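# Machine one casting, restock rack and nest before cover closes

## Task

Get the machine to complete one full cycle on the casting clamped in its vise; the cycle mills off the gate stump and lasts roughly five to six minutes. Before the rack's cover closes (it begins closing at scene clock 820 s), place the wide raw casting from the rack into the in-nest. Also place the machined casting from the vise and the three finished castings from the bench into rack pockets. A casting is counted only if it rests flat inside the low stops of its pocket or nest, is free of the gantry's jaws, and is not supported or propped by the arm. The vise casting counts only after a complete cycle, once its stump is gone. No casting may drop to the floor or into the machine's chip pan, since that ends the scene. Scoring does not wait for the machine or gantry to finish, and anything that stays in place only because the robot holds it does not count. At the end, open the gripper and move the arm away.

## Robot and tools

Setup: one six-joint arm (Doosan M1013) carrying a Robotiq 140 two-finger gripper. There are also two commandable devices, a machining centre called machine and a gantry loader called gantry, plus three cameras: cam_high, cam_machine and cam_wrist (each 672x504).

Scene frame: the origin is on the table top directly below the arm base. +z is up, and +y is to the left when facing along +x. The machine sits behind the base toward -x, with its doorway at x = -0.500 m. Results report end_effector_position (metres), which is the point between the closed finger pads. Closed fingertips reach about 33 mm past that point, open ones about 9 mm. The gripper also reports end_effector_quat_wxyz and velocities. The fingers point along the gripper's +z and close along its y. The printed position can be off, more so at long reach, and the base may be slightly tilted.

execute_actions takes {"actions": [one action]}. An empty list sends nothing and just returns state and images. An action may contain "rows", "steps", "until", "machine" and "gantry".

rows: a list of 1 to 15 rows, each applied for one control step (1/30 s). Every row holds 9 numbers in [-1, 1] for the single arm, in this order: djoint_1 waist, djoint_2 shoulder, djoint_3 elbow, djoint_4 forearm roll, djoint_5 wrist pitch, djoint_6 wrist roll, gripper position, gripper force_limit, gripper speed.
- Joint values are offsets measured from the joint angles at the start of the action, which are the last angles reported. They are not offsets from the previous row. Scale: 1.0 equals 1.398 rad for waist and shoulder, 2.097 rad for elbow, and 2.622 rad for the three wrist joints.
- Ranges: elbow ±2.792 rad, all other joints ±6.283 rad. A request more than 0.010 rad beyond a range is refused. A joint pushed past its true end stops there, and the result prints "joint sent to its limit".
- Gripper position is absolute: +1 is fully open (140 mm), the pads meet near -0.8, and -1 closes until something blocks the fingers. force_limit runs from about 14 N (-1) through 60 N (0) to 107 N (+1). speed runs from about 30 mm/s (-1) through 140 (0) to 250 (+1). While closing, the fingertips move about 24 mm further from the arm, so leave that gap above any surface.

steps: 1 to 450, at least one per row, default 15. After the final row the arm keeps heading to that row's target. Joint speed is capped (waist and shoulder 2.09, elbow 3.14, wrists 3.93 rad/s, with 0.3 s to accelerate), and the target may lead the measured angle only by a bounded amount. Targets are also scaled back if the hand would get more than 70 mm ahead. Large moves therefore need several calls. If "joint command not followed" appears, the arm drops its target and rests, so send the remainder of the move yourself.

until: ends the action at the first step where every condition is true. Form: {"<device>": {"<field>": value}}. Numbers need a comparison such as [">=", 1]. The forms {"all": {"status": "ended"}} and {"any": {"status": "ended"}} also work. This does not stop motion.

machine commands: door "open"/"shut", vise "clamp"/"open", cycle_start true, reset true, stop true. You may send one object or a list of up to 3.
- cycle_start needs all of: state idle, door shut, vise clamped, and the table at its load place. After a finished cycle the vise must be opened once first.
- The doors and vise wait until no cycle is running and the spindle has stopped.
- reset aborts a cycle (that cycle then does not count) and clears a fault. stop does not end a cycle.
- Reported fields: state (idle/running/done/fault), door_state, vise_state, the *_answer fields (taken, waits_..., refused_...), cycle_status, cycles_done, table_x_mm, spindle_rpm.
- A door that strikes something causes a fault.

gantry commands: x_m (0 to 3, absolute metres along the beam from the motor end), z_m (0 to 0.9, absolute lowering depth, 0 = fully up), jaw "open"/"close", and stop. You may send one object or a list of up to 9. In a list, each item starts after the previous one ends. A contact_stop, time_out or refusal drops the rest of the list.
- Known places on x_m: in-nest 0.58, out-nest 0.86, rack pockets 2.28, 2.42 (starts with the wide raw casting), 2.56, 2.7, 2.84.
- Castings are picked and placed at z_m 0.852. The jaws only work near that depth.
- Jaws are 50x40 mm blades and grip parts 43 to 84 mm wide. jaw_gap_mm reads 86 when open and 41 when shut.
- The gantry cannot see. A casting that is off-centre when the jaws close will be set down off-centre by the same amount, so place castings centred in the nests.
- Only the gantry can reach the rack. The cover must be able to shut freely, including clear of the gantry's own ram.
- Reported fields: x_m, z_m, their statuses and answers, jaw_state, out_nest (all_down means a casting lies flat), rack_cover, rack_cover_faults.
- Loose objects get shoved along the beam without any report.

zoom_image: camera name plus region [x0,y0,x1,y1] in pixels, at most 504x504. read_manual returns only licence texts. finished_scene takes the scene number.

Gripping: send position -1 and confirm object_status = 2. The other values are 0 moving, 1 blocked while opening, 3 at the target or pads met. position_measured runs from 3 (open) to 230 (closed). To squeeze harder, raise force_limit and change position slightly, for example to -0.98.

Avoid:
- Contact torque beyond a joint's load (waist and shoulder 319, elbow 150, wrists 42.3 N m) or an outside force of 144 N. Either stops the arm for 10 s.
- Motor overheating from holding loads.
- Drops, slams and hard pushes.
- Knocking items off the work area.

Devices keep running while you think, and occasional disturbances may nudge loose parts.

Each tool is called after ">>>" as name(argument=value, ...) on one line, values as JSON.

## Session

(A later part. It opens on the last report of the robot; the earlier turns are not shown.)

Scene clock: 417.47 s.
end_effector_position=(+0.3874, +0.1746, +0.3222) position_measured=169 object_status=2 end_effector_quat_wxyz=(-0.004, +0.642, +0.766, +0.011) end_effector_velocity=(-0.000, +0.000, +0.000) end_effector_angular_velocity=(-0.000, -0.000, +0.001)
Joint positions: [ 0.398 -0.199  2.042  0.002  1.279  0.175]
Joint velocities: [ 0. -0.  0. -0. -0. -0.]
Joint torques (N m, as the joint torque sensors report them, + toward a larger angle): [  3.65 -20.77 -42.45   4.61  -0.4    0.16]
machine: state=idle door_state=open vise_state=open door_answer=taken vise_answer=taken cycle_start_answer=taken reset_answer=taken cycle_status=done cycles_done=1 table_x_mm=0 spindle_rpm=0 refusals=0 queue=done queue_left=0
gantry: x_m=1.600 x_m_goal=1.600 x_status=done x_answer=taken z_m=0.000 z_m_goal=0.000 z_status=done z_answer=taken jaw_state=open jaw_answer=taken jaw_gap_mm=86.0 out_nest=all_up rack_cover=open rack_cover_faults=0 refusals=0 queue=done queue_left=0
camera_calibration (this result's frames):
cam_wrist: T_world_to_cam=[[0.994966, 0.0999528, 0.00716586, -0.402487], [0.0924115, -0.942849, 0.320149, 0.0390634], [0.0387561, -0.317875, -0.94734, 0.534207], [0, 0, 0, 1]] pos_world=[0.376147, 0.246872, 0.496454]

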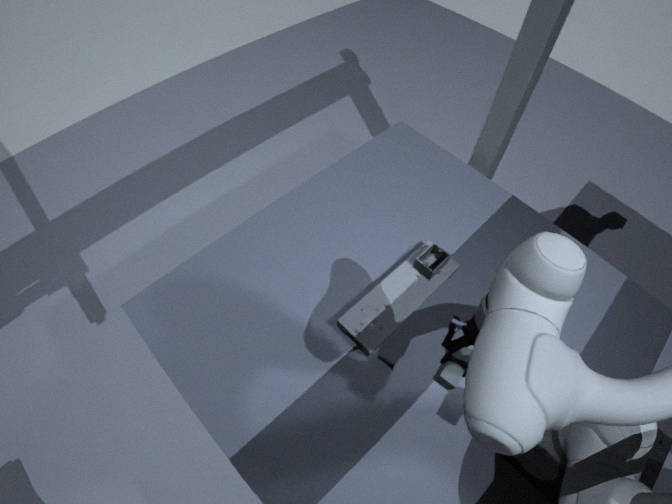

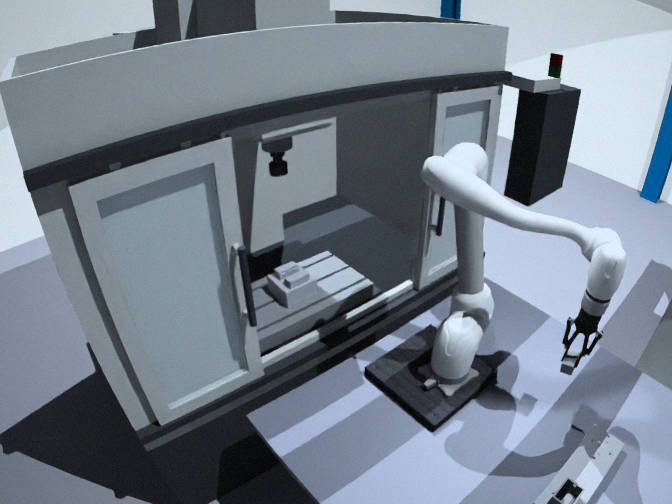

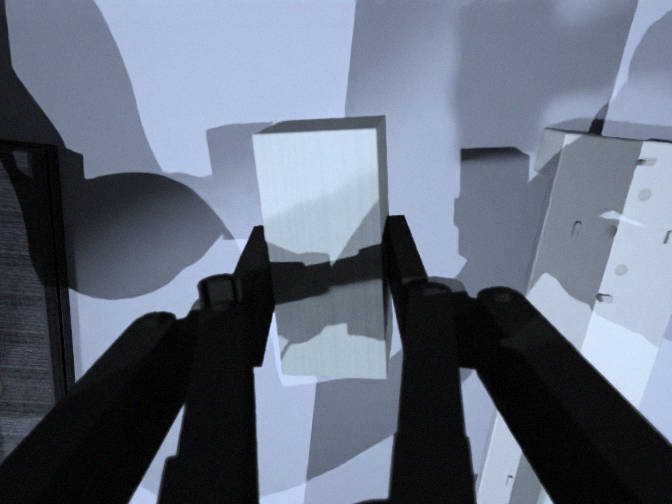

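>>> execute_actions(actions=[{"rows":[[-0.133,0.355,-0.117,0,-0.087,-0.004,-1,0.3,-0.5]],"steps":45}])

Scene clock: 423.80 s.
end_effector_position=(+0.6514, +0.1420, +0.1752) position_measured=169 object_status=2 end_effector_quat_wxyz=(-0.009, +0.707, +0.707, +0.000) end_effector_velocity=(+0.000, -0.000, -0.000) end_effector_angular_velocity=(-0.000, +0.000, +0.001)
Joint positions: [0.212 0.297 1.797 0.002 1.051 0.164]
Joint velocities: [-0.     0.    -0.     0.    -0.    -0.001]
Joint torques (N m, as the joint torque sensors report them, + toward a larger angle): [  5.46 -66.73 -37.45   4.18   0.27  -0.1 ]
machine: state=idle door_state=open vise_state=open door_answer=taken vise_answer=taken cycle_start_answer=taken reset_answer=taken cycle_status=done cycles_done=1 table_x_mm=0 spindle_rpm=0 refusals=0 queue=done queue_left=0
gantry: x_m=1.600 x_m_goal=1.600 x_status=done x_answer=taken z_m=0.000 z_m_goal=0.000 z_status=done z_answer=taken jaw_state=open jaw_answer=taken jaw_gap_mm=86.0 out_nest=all_up rack_cover=open rack_cover_faults=0 refusals=0 queue=done queue_left=0
camera_calibration (this result's frames):
cam_wrist: T_world_to_cam=[[0.997012, -0.0753202, -0.0171724, -0.633071], [-0.0655784, -0.942665, 0.327234, 0.132636], [-0.0408352, -0.325129, -0.944787, 0.426781], [0, 0, 0, 1]] pos_world=[0.657305, 0.216108, 0.348943]

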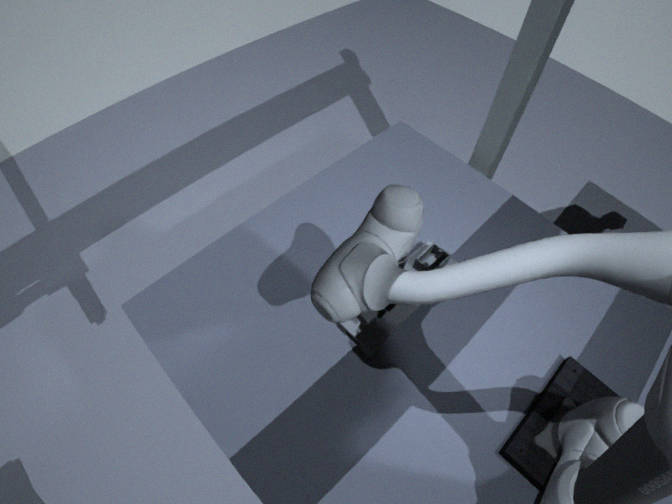

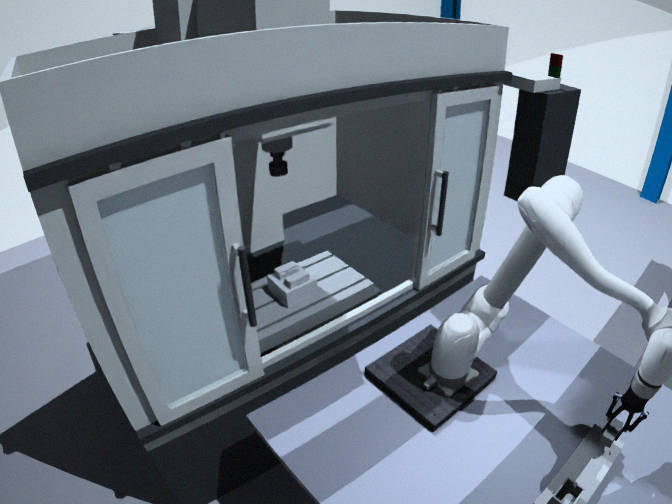

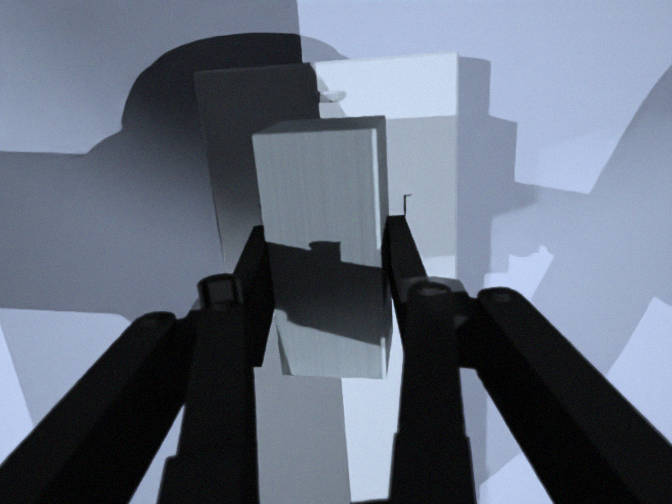

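>>> execute_actions(actions=[{"rows":[[-0.006,0,0,0,0,-0.003,-1,0.3,-0.5],[-0.006,0,0,0,0,-0.003,-1,0.3,-0.5],[-0.006,0,0,0,0,-0.003,-1,0.3,-0.5],[-0.006,0,0,0,0,-0.003,-1,0.3,-0.5],[-0.006,0.027,0.014,0,-0.026,-0.003,-1,0.3,-0.5]],"steps":25}])

>>> execute_actions(actions=[{"rows":[[0,0,0,0,0,0,1,0,-0.5]],"steps":40}])

Scene clock: 435.90 s.
end_effector_position=(+0.6550, +0.1374, +0.1360) position_measured=169 object_status=2 end_effector_quat_wxyz=(-0.009, +0.707, +0.707, +0.001) end_effector_velocity=(+0.000, -0.000, +0.000) end_effector_angular_velocity=(-0.000, -0.000, -0.000)
Joint positions: [0.204 0.335 1.826 0.002 0.983 0.156]
Joint velocities: [-0. -0.  0. -0. -0.  0.]
Joint torques (N m, as the joint torque sensors report them, + toward a larger angle): [  2.69 -70.61 -36.27   3.88   0.1    0.38]
machine: state=idle door_state=open vise_state=open door_answer=taken vise_answer=taken cycle_start_answer=taken reset_answer=taken cycle_status=done cycles_done=1 table_x_mm=0 spindle_rpm=0 refusals=0 queue=done queue_left=0
gantry: x_m=1.600 x_m_goal=1.600 x_status=done x_answer=taken z_m=0.000 z_m_goal=0.000 z_status=done z_answer=taken jaw_state=open jaw_answer=taken jaw_gap_mm=86.0 out_nest=all_up rack_cover=open rack_cover_faults=0 refusals=0 queue=done queue_left=0
camera_calibration (this result's frames):
cam_wrist: T_world_to_cam=[[0.996978, -0.0759875, -0.0161379, -0.637663], [-0.066552, -0.942648, 0.327087, 0.142028], [-0.0400669, -0.325025, -0.944856, 0.387865], [0, 0, 0, 1]] pos_world=[0.660729, 0.211494, 0.30973]

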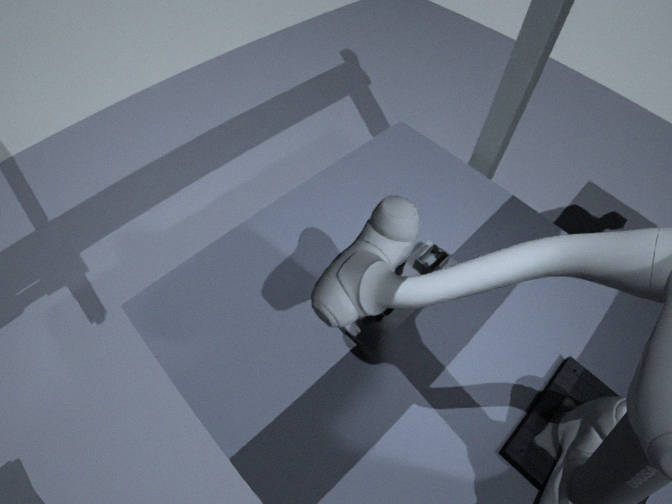

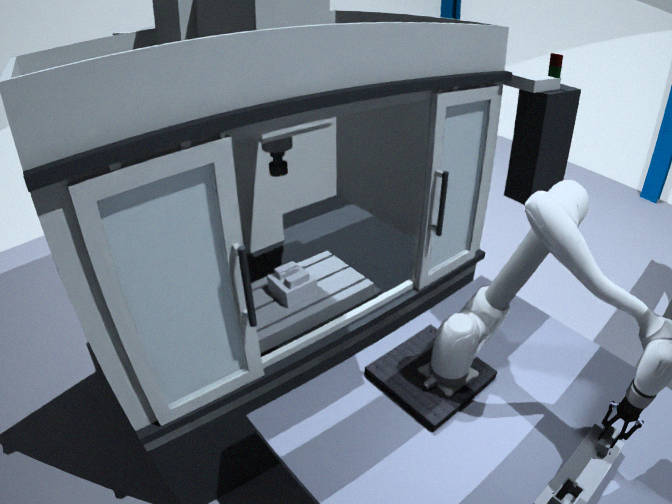

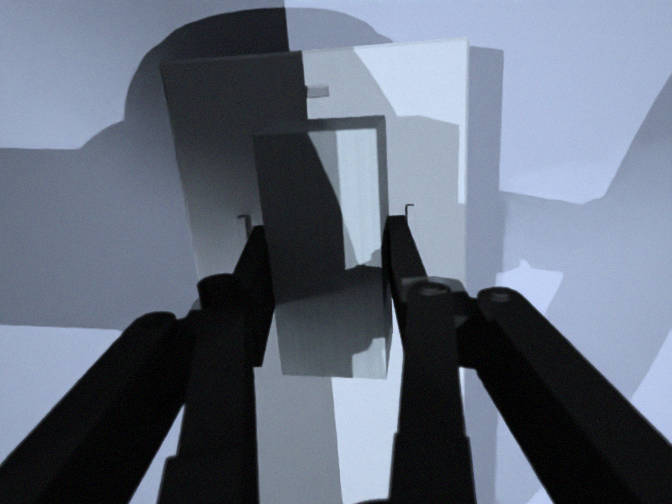

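Scene clock: 437.23 s.
end_effector_position=(+0.6550, +0.1374, +0.1360) position_measured=3 object_status=0 end_effector_quat_wxyz=(-0.009, +0.707, +0.707, +0.001) end_effector_velocity=(+0.000, -0.000, +0.000) end_effector_angular_velocity=(+0.000, -0.001, -0.001)
Joint positions: [0.204 0.335 1.826 0.002 0.983 0.156]
Joint velocities: [-0.    -0.001 -0.     0.    -0.     0.   ]
Joint torques (N m, as the joint torque sensors report them, + toward a larger angle): [  7.25 -66.65 -34.33   4.13   0.29   0.29]
machine: state=idle door_state=open vise_state=open door_answer=taken vise_answer=taken cycle_start_answer=taken reset_answer=taken cycle_status=done cycles_done=1 table_x_mm=0 spindle_rpm=0 refusals=0 queue=done queue_left=0
gantry: x_m=1.600 x_m_goal=1.600 x_status=done x_answer=taken z_m=0.000 z_m_goal=0.000 z_status=done z_answer=taken jaw_state=open jaw_answer=taken jaw_gap_mm=86.0 out_nest=all_down rack_cover=open rack_cover_faults=0 refusals=0 queue=done queue_left=0
camera_calibration (this result's frames):
cam_wrist: T_world_to_cam=[[0.996979, -0.0759803, -0.0161363, -0.637664], [-0.0665458, -0.942648, 0.327087, 0.142024], [-0.040063, -0.325025, -0.944857, 0.387863], [0, 0, 0, 1]] pos_world=[0.660728, 0.211494, 0.309731]

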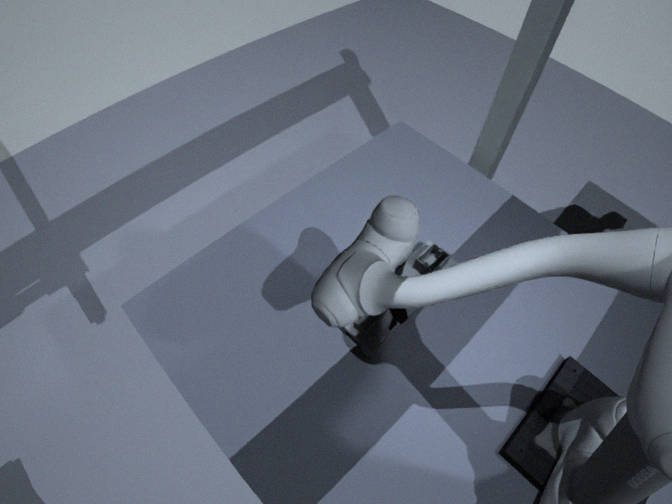

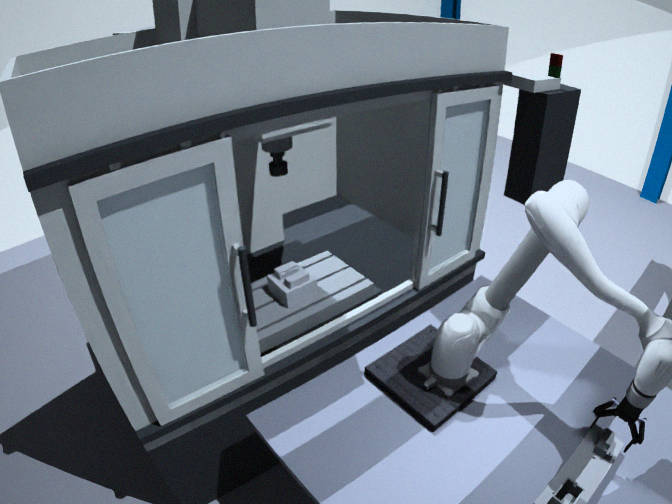

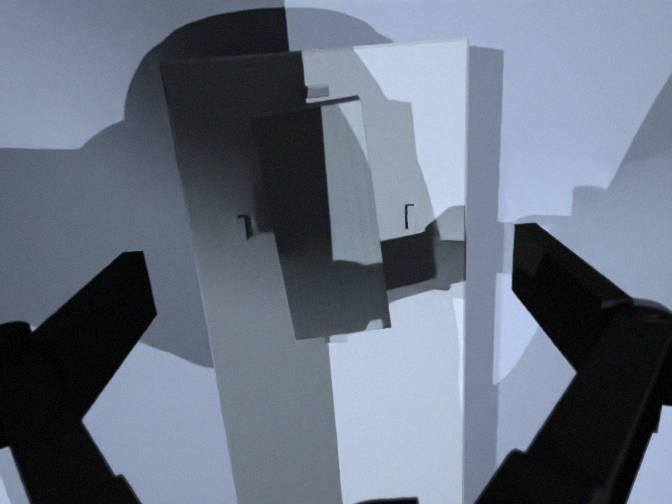

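>>> execute_actions(actions=[{"rows":[[0,-0.05,-0.017,0,0.035,0,1,0,0],[0,-0.05,-0.017,0,0.035,0,1,0,0],[0,-0.05,-0.017,0,0.035,0,1,0,0],[0,-0.05,-0.017,0,0.035,0,1,0,0],[0,-0.05,-0.017,0,0.035,0,1,0,0],[0,-0.05,-0.017,0,0.035,0,1,0,0],[0,-0.05,-0.017,0,0.035,0,1,0,0],[0,-0.05,-0.017,0,0.035,0,1,0,0],[0,-0.383,0.103,0,0.113,0,1,0,0]],"steps":50}])

>>> execute_actions(actions=[{"gantry":[{"x_m":0.86},{"z_m":0.852},{"jaw":"close"},{"z_m":0},{"x_m":2.7},{"z_m":0.852},{"jaw":"open"},{"z_m":0}],"steps":450,"until":{"gantry":{"queue":["!=","running"]}}}])

Scene clock: 449.97 s.
end_effector_position=(+0.4144, +0.0970, +0.3216) position_measured=3 object_status=3 end_effector_quat_wxyz=(-0.002, +0.707, +0.707, +0.010) end_effector_velocity=(-0.000, -0.000, +0.000) end_effector_angular_velocity=(-0.000, -0.001, -0.001)
Joint positions: [ 0.204 -0.201  2.042  0.002  1.279  0.156]
Joint velocities: [-0.    -0.001 -0.    -0.     0.     0.   ]
Joint torques (N m, as the joint torque sensors report them, + toward a larger angle): [  2.83 -20.5  -38.79   4.6   -0.02  -0.16]
machine: state=idle door_state=open vise_state=open door_answer=taken vise_answer=taken cycle_start_answer=taken reset_answer=taken cycle_status=done cycles_done=1 table_x_mm=0 spindle_rpm=0 refusals=0 queue=done queue_left=0
gantry: x_m=1.600 x_m_goal=1.600 x_status=done x_answer=taken z_m=0.000 z_m_goal=0.000 z_status=done z_answer=taken jaw_state=open jaw_answer=taken jaw_gap_mm=86.0 out_nest=all_down rack_cover=open rack_cover_faults=0 refusals=0 queue=done queue_left=0
camera_calibration (this result's frames):
cam_wrist: T_world_to_cam=[[0.997102, -0.0758013, 0.00643495, -0.405183], [-0.0738344, -0.943907, 0.321852, 0.0319792], [-0.0183228, -0.321394, -0.946768, 0.531661], [0, 0, 0, 1]] pos_world=[0.416111, 0.170345, 0.495675]

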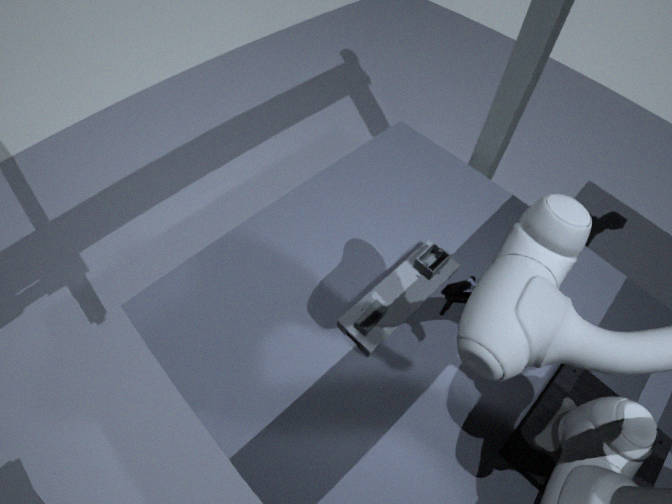

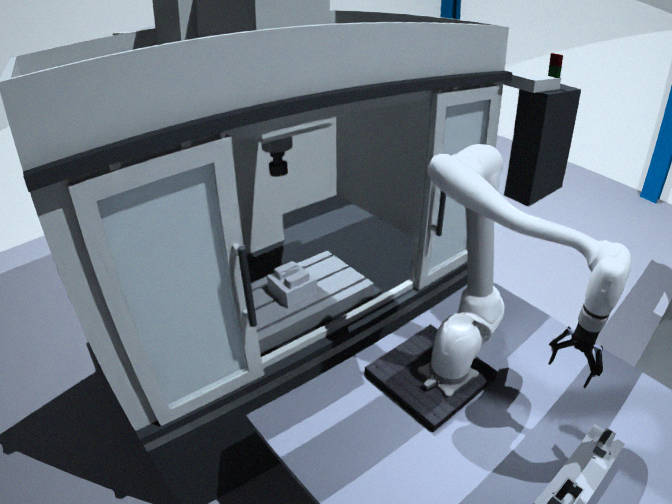

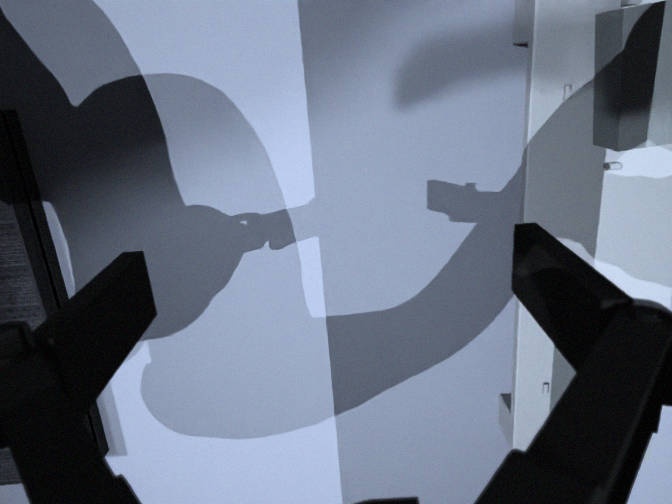

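Scene clock: 460.63 s.
end_effector_position=(+0.4144, +0.0970, +0.3216) position_measured=3 object_status=3 end_effector_quat_wxyz=(-0.002, +0.707, +0.707, +0.010) end_effector_velocity=(-0.000, +0.000, +0.000) end_effector_angular_velocity=(+0.000, -0.000, -0.000)
Joint positions: [ 0.204 -0.201  2.042  0.002  1.279  0.156]
Joint velocities: [-0. -0.  0.  0.  0.  0.]
Joint torques (N m, as the joint torque sensors report them, + toward a larger angle): [  3.34 -16.67 -40.03   4.62  -0.45   0.02]
machine: state=idle door_state=open vise_state=open door_answer=taken vise_answer=taken cycle_start_answer=taken reset_answer=taken cycle_status=done cycles_done=1 table_x_mm=0 spindle_rpm=0 refusals=0 queue=done queue_left=0
gantry: x_m=2.700 x_m_goal=2.700 x_status=done x_answer=taken z_m=0.001 z_m_goal=0.000 z_status=done z_answer=taken jaw_state=open jaw_answer=taken jaw_gap_mm=86.0 out_nest=all_up rack_cover=open rack_cover_faults=0 refusals=0 queue=done queue_left=0
camera_calibration (this result's frames):
cam_wrist: T_world_to_cam=[[0.997102, -0.0758072, 0.00643495, -0.405183], [-0.07384, -0.943906, 0.321852, 0.0319763], [-0.0183247, -0.321394, -0.946768, 0.53166], [0, 0, 0, 1]] pos_world=[0.416112, 0.170339, 0.495674]

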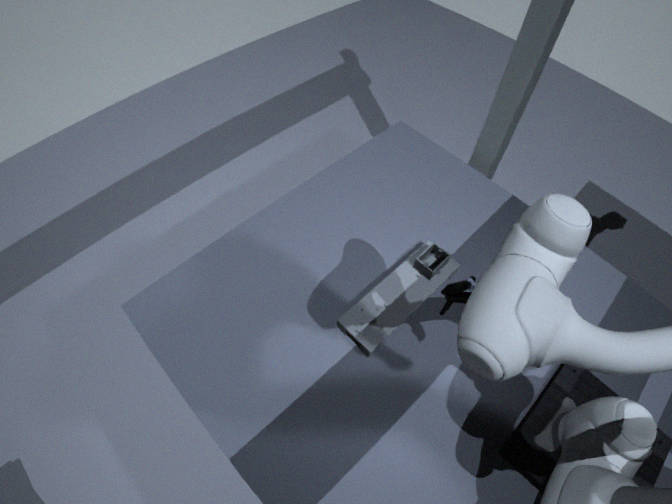

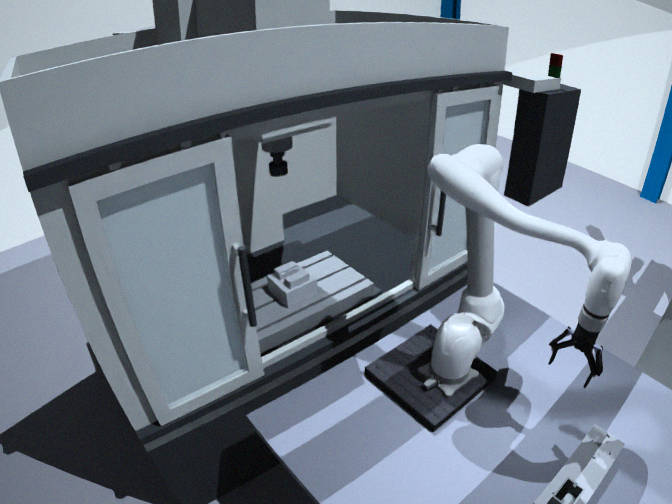

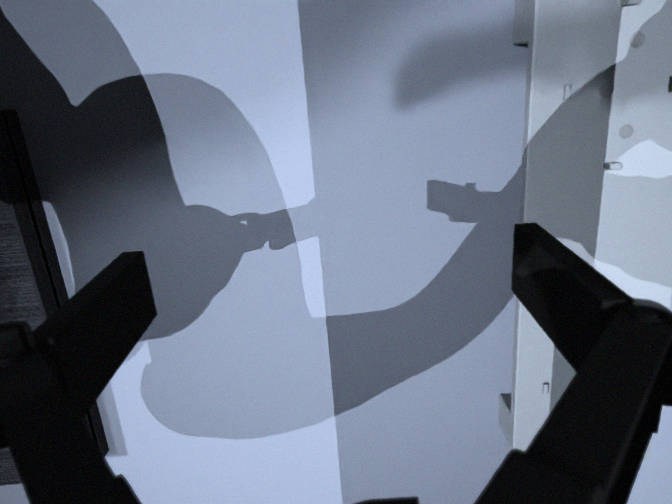

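>>> finished_scene(scene=2)

The scene is finished: the task was done.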